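# Push the square block flush against the board, corners aligned

## Task

Slide the square block and the board (both flat pieces) until one full edge of the block rests flush against an edge or end of the board, with one block corner matching one board corner. Neither piece may be lifted off the table, gripped between fingers, or held between the two grippers (any of these fails the task); tipping a piece over is allowed. At the end both pieces must lie flat on the table, touch no fixed object, and stay in place without the robot's help, and the grippers must be open and moved away.

## Robot and tools

Robot and frame. There are two arms, left_arm and right_arm, each with a parallel gripper. All numbers live in one scene frame: origin on the tabletop midway between the arms, +x pointing out over the table, +z up, and left_arm on the +y side. The names left and right do not tell you which side of a camera image an arm appears on. A gripper's fingers point along its own +z axis and open and close along its own y axis. end_effector_position is the spot between the finger pads when closed, about 2 cm short of the fingertips; closing pushes the tips roughly 10 mm further along +z. Reported hand positions can be somewhat off, especially at long reach.

The row format. Every arm command is a row of exactly 16 plain numbers, always covering both arms even if one stays still: x, y, z, qw, qx, qy, qz, opening for left_arm, followed by the same eight for right_arm. x, y, z are an absolute target position in metres and qw, qx, qy, qz an absolute target orientation quaternion (w first), both in the scene frame, so a row is a pair of poses, not offsets. opening runs from -1 (closed) to +1 (fully open, 0.084 m). Any target further than 0.6 m from that arm's last reported position along any gripper axis is refused and nothing is sent. To hold an orientation, repeat the same quaternion you chose earlier rather than copying the drifting one from the result. An arm meant to stay put should get its whole last pose and its desired opening in every call.

execute_actions takes "actions", a list holding at most one item, plus optional "pictures" (true/false). An empty list just reports the state. {"rows": [...], "steps": n} runs up to 15 control steps of 1/30 s each (15 by default); each row is one step and the final row repeats if rows run out. {"steps": n} alone is a wait of up to 300 steps, counted from the previous result. Each step the commanded pose is clipped to within 70 mm and 16 degrees of the measured pose, then joints follow by damped inverse kinematics with position favoured over orientation. After a short action the arm only continues to its last clipped pose, so check the result and send the remainder.

move takes "target" (one 16-number row, as above, absolute poses) and optional "speed" in m/s from 0.002 to 0.5 (default 0.25; turning is capped at twice that in rad/s). Both grippers travel straight lines that finish together, lasting 0.5 to 10 s; longer paths are cut at 10 s. Openings are applied at the start. Paths ignore obstacles and the other arm, and grippers can lag, wander or overshoot the speed, most when an arm is nearly straight. A faster move or a target set deeper past a contact means a harder hit or push. The result adds a move: line giving the ending (done, off_target, moving, held, fault), the limits that acted (paced means the pose was clipped; held means a check blocked steps, after which the arm may lurch fast) and each gripper's distance from its target.



Results. The state line lists, for left_arm and right_arm, gripper position, quaternion and velocities. grip_measured is the actual finger opening on the command scale. A Hand target line shows where the controller is driving each gripper. pose unreachable means a clearance check altered or blocked the named arm's command, and HELD marks the affected steps. Cameras are 896x504 each.

Joint ranges (rad): waist -6.283 to 6.283, shoulder -2.304 to 2.304, elbow -4.224 to 0.061, forearm roll -6.283 to 6.283, wrist pitch -2.164 to 2.164, wrist roll -6.283 to 6.283. Load limits (N m): waist 53.4, shoulder 53.4, elbow 44.5, forearm roll 24, wrist pitch 16.9, wrist roll 16.9. Hitting one triggers a torque fault: the arm backs off, freezes 10 seconds and drops the rest of the call. Motors heat under load; MOTOR HOT appears from 65 °C and at 80 °C the arm is braked (OVER-TEMPERATURE FAULT).

What to avoid. This is a pushing job: never close fingers on either piece, lift it, or trap it between both grippers. Push with fingertips or the gripper side at low speed, with targets only a little past the contact, to avoid slams or hard shoves. Keep both pieces on the table, and do not let the arms collide or press on each other. Loose objects may occasionally get nudged by outside forces, so recheck alignment. Finish with grippers opened and raised clear so nothing relies on the robot.

Each tool is called after ">>>" as a command line: name --argument value for each argument, lists and objects as JSON in quotes; but a table of rows of numbers goes row by row, as --pt "numbers of a row", without its own name.

Reference images:

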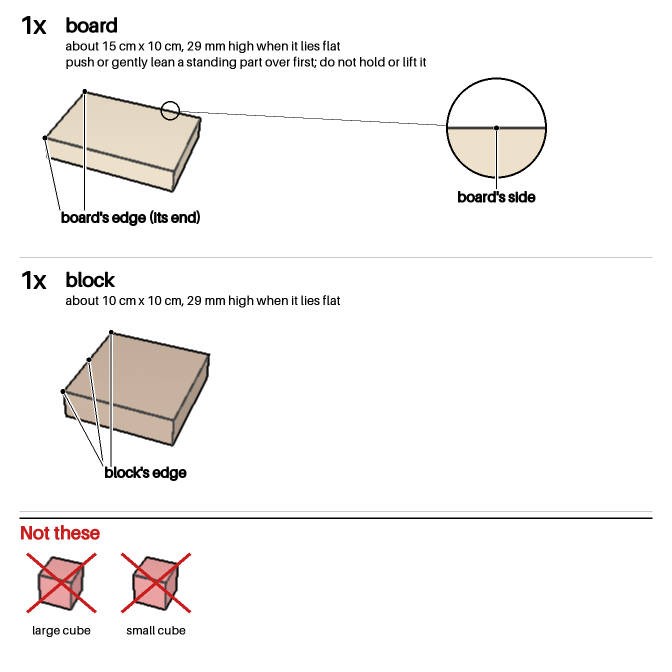

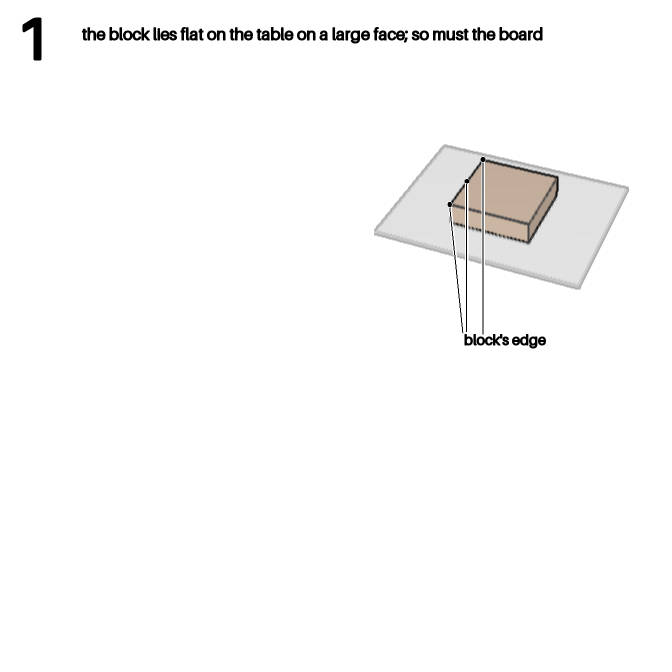

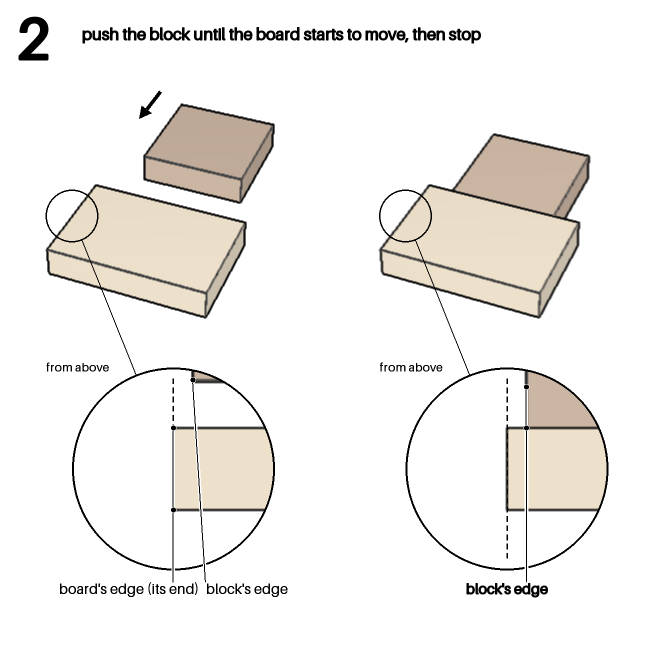

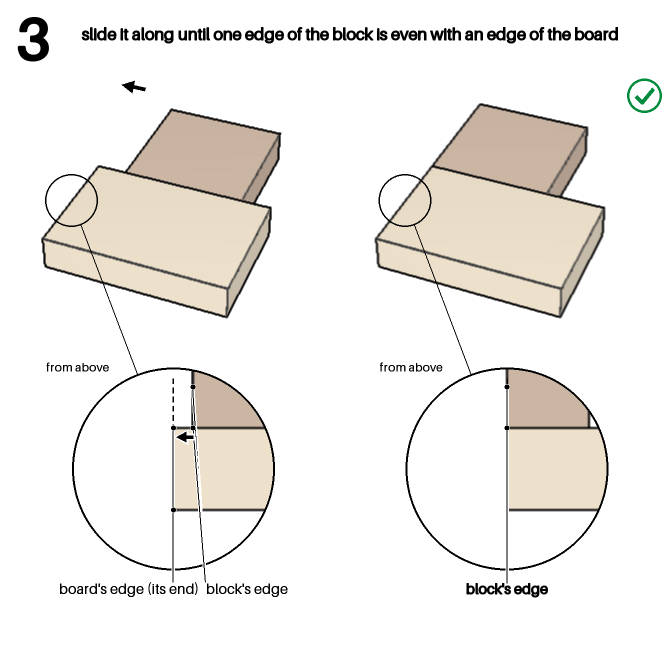

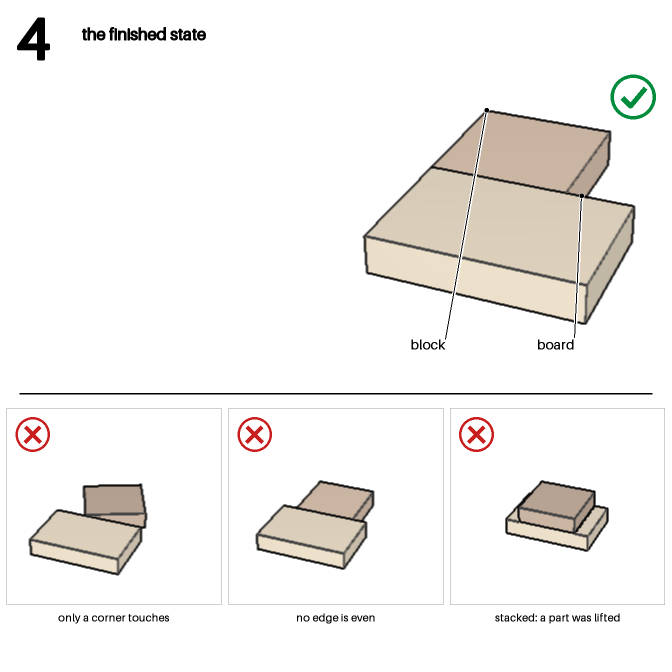

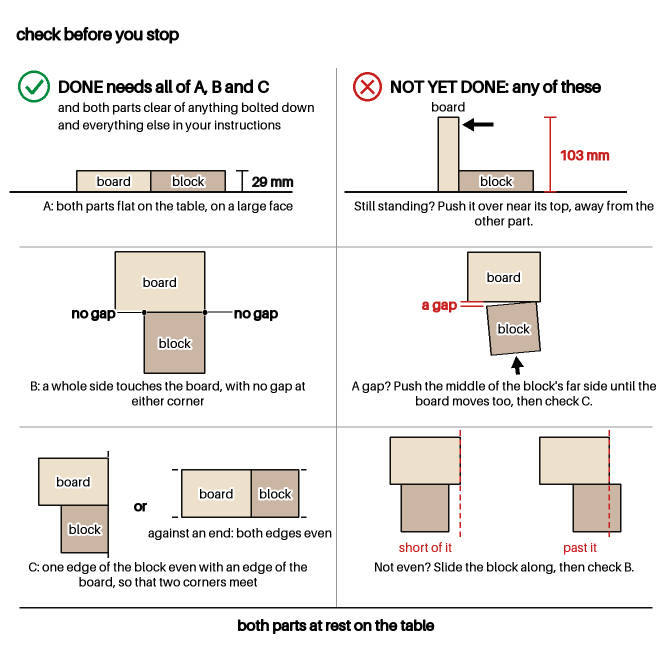

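## Session

>>> execute_actions --actions '[]'

Scene clock: 0.00 s of 4267.00 s.
left_arm: end_effector_position=(+0.8130, -0.1517, +0.2507) grip_measured=+1.00 end_effector_quat_wxyz=(+0.464, -0.085, +0.780, -0.411) end_effector_velocity=(+0.000, +0.001, +0.001) end_effector_angular_velocity=(+0.000, +0.000, +0.001) | right_arm: end_effector_position=(+0.2060, -0.1984, +0.1731) grip_measured=+1.00 end_effector_quat_wxyz=(+0.732, +0.656, -0.155, -0.099) end_effector_velocity=(+0.000, -0.000, -0.000) end_effector_angular_velocity=(-0.000, -0.001, -0.001)
Joint positions: left_arm=[-0.612 -1.305 -2.177  3.029 -0.468 -0.744  0.084] | right_arm=[ 0.936 -0.992 -0.988 -0.307 -1.659  1.67   0.084]
Joint velocities: left_arm=[ 0.001  0.002  0.001  0.     0.001 -0.    -0.   ] | right_arm=[-0.001 -0.     0.     0.     0.     0.001  0.   ]
Hand target (left_arm): +0.813, -0.152, +0.251; +0.464, -0.085, +0.780, -0.411
Hand target (right_arm): +0.206, -0.198, +0.173; +0.732, +0.656, -0.155, -0.099

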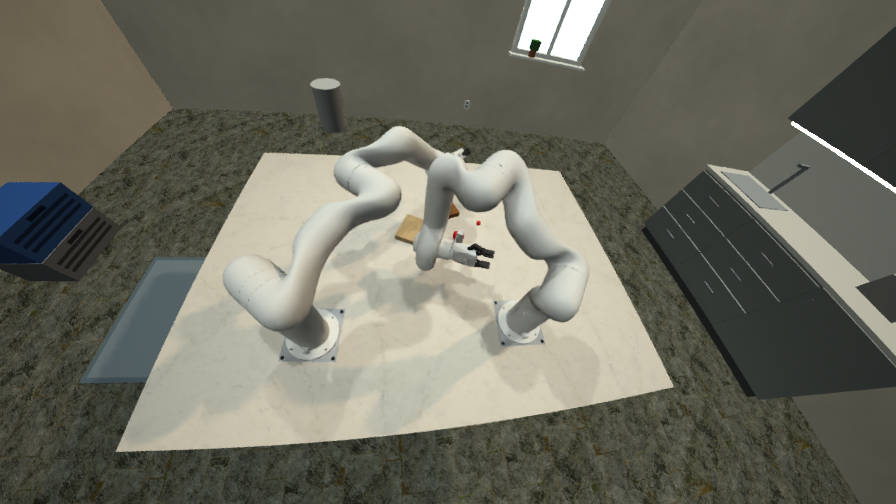

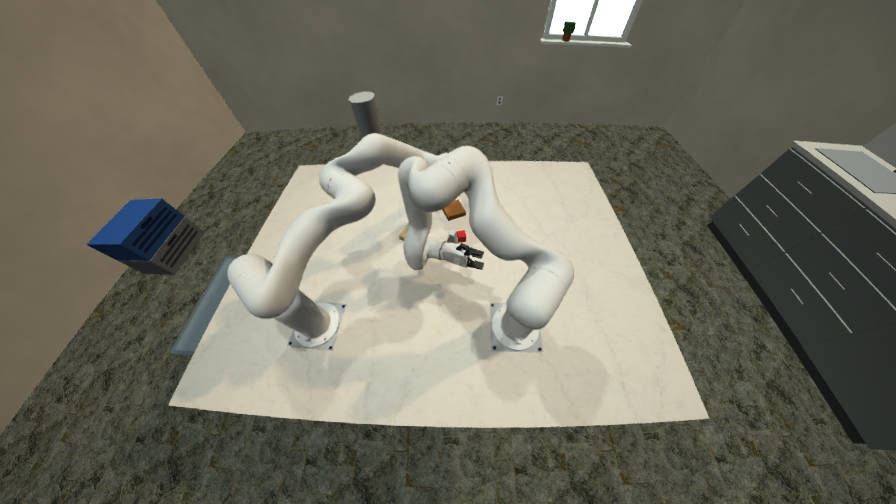

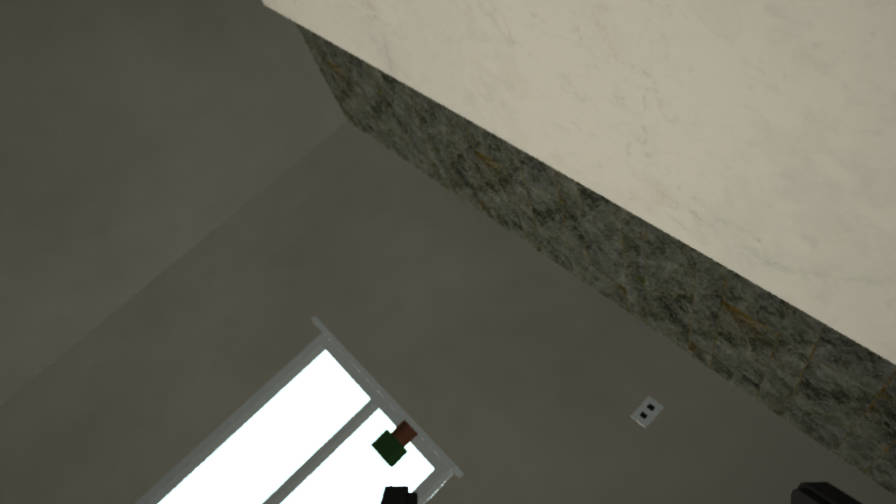

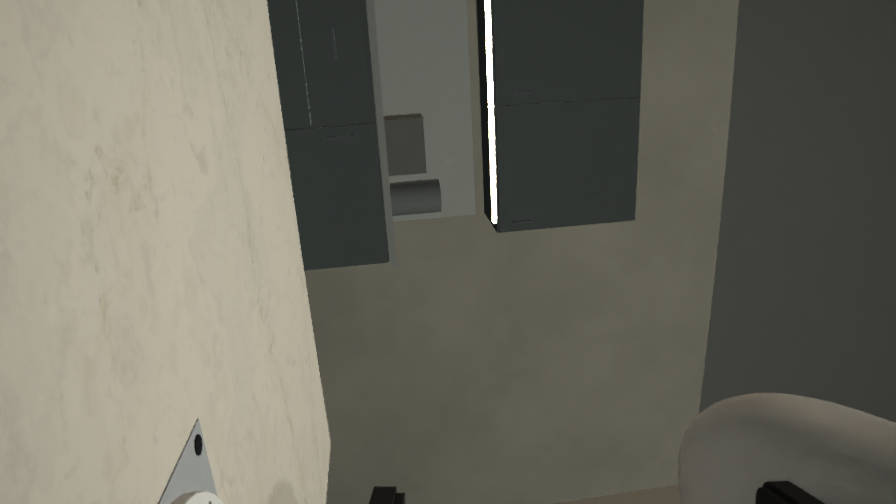

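>>> move --target '[0.55,0.3,0.3,0,0,1,0,1,0.3,-0.3,0.3,0,1,0,0,1]'

>>> move --target '[0.4,0.5,0.3,0,0,1,0,1,0.45,-0.1,0.42,0,1,0,0,1]'

Scene clock: 9.47 s of 4267.00 s.
left_arm: end_effector_position=(+0.5500, +0.2989, +0.2987) grip_measured=+1.00 end_effector_quat_wxyz=(+0.001, -0.000, +1.000, +0.001) end_effector_velocity=(-0.001, +0.002, +0.000) end_effector_angular_velocity=(+0.003, +0.002, -0.001) | right_arm: end_effector_position=(+0.2986, -0.3003, +0.2990) grip_measured=+1.00 end_effector_quat_wxyz=(+0.000, +1.000, +0.000, -0.000) end_effector_velocity=(-0.000, -0.000, +0.000) end_effector_angular_velocity=(+0.012, +0.004, +0.003)
Joint positions: left_arm=[-0.26  -0.449 -1.29   3.145  0.839 -0.319  0.084] | right_arm=[ 0.176  0.265 -0.516 -0.    -0.782  0.138  0.084]
Joint velocities: left_arm=[0.002 0.001 0.001 0.003 0.004 0.    0.   ] | right_arm=[-0.012  0.    -0.001  0.018 -0.003 -0.028 -0.   ]
Hand target (left_arm): +0.550, +0.299, +0.299; +0.001, -0.000, +1.000, +0.001
Hand target (right_arm): +0.299, -0.300, +0.299; -0.001, +1.000, +0.000, -0.000
Off the commanded pose (left_arm): 0.002 m, 0 deg.
Off the commanded pose (right_arm): 0.002 m, 0 deg.
After step 90, 2.50 s passed at rest.
move: done

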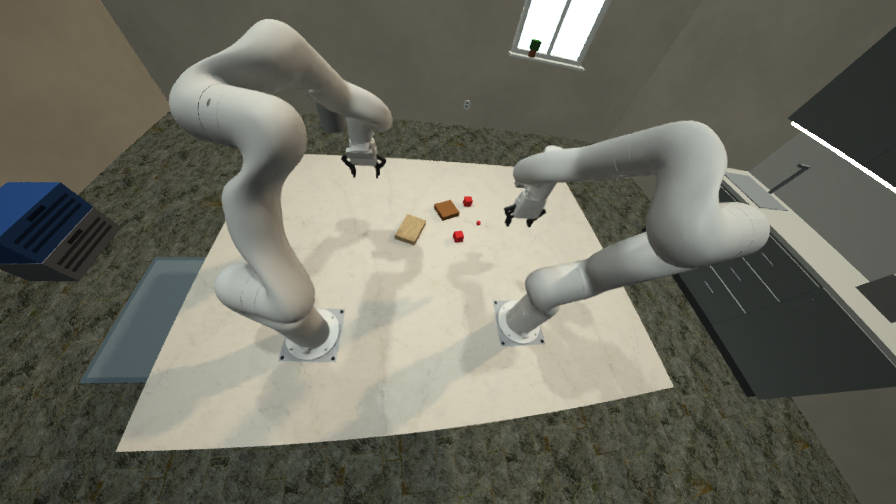

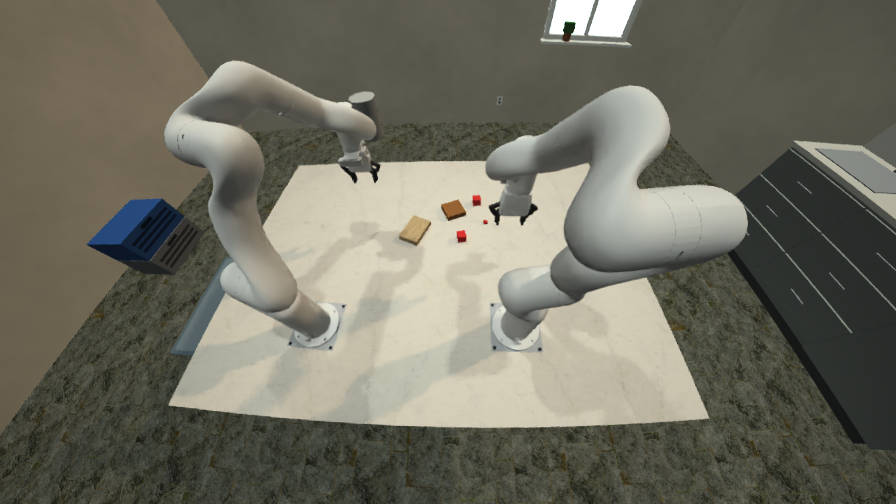

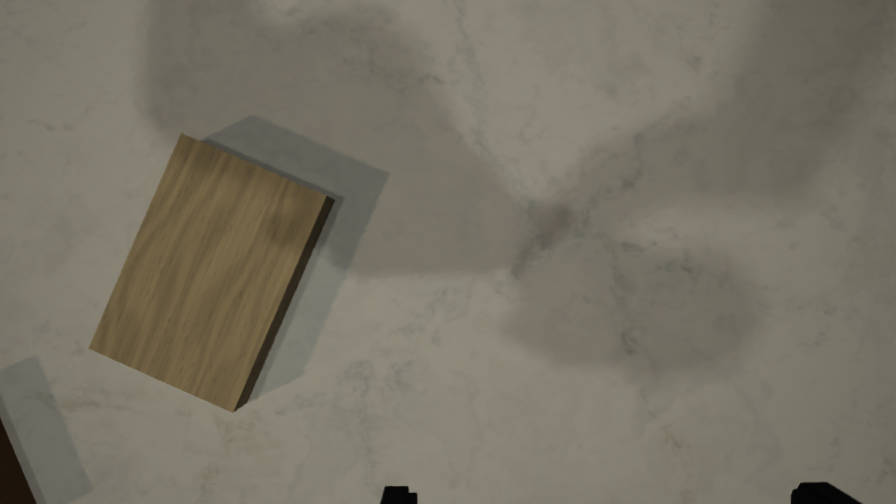

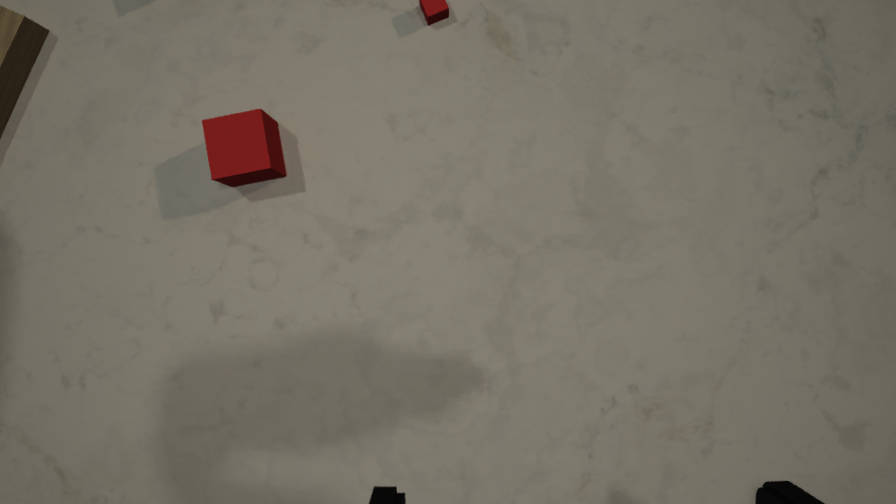

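Scene clock: 11.17 s of 4267.00 s.
left_arm: end_effector_position=(+0.4002, +0.5000, +0.2998) grip_measured=+1.00 end_effector_quat_wxyz=(+0.000, -0.000, +1.000, +0.001) end_effector_velocity=(-0.002, +0.002, -0.000) end_effector_angular_velocity=(-0.001, +0.001, -0.000) | right_arm: end_effector_position=(+0.4503, -0.1008, +0.4199) grip_measured=+1.00 end_effector_quat_wxyz=(+0.001, +1.000, -0.000, +0.001) end_effector_velocity=(+0.001, +0.002, +0.001) end_effector_angular_velocity=(-0.001, +0.002, -0.000)
Joint positions: left_arm=[ 0.102 -0.022 -0.771  3.144  0.749  0.044  0.084] | right_arm=[ 0.528 -0.179 -1.225 -0.002 -1.046  0.492  0.084]
Joint velocities: left_arm=[ 0.005  0.004  0.004 -0.001  0.     0.006 -0.   ] | right_arm=[ 0.002 -0.007 -0.009  0.    -0.005  0.002  0.   ]
Hand target (left_arm): +0.400, +0.500, +0.300; +0.000, -0.000, +1.000, +0.001
Hand target (right_arm): +0.450, -0.101, +0.420; +0.001, +1.000, -0.000, +0.000
Off the commanded pose (left_arm): 0.000 m, 0 deg.
Off the commanded pose (right_arm): 0.001 m, 0 deg.
move: done

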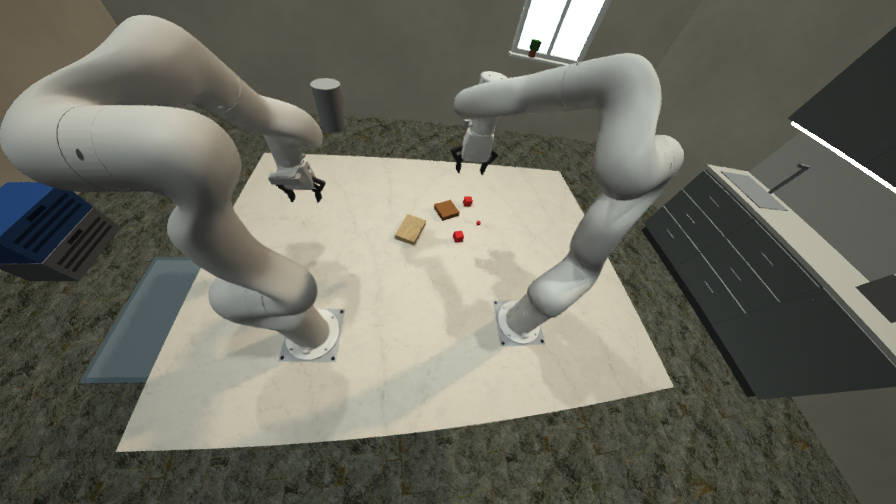

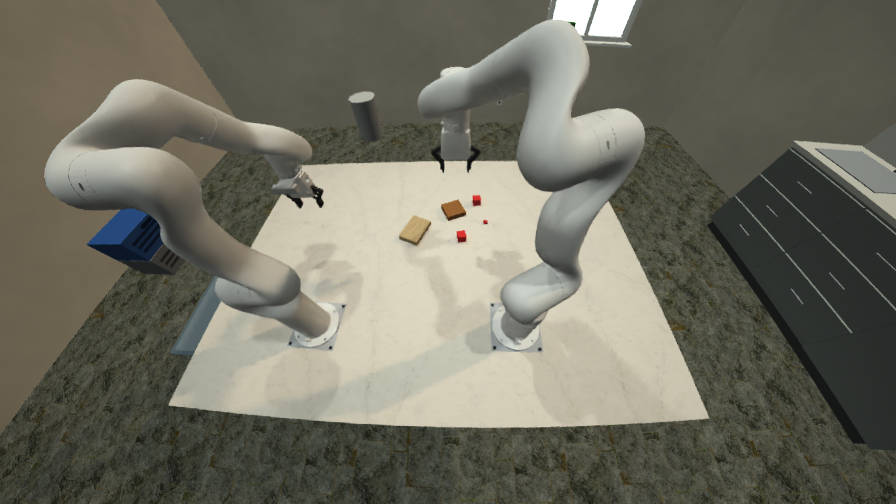

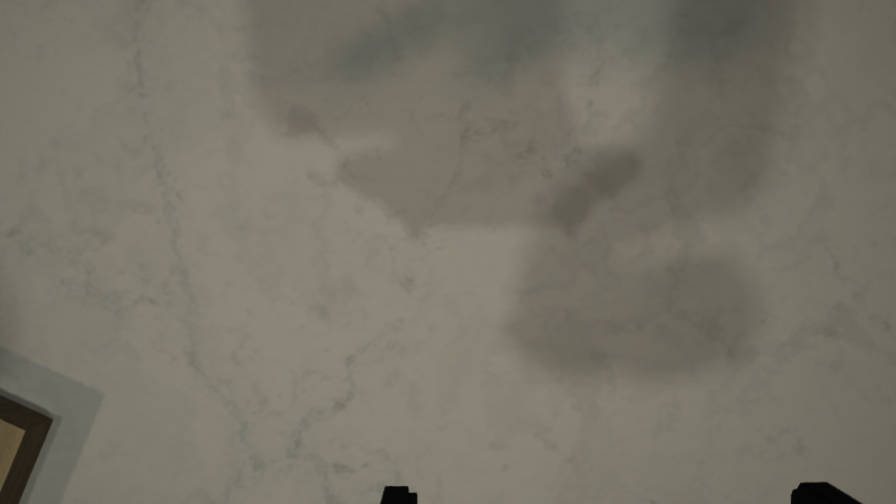

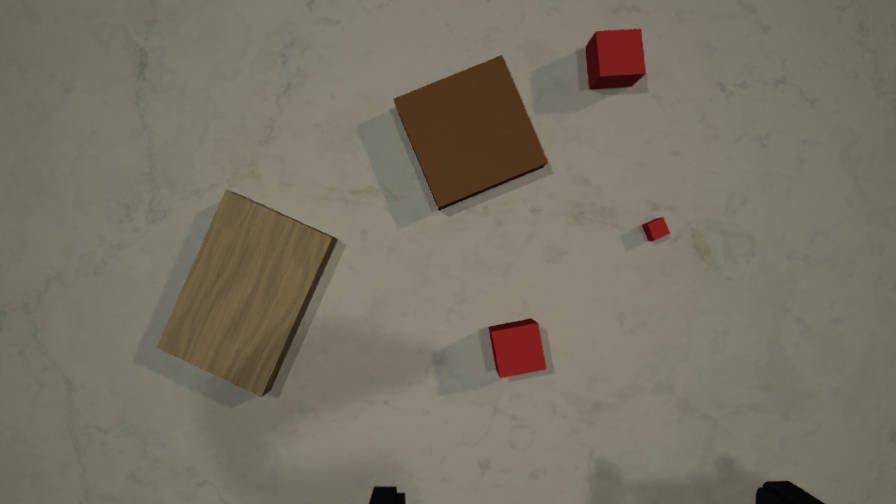

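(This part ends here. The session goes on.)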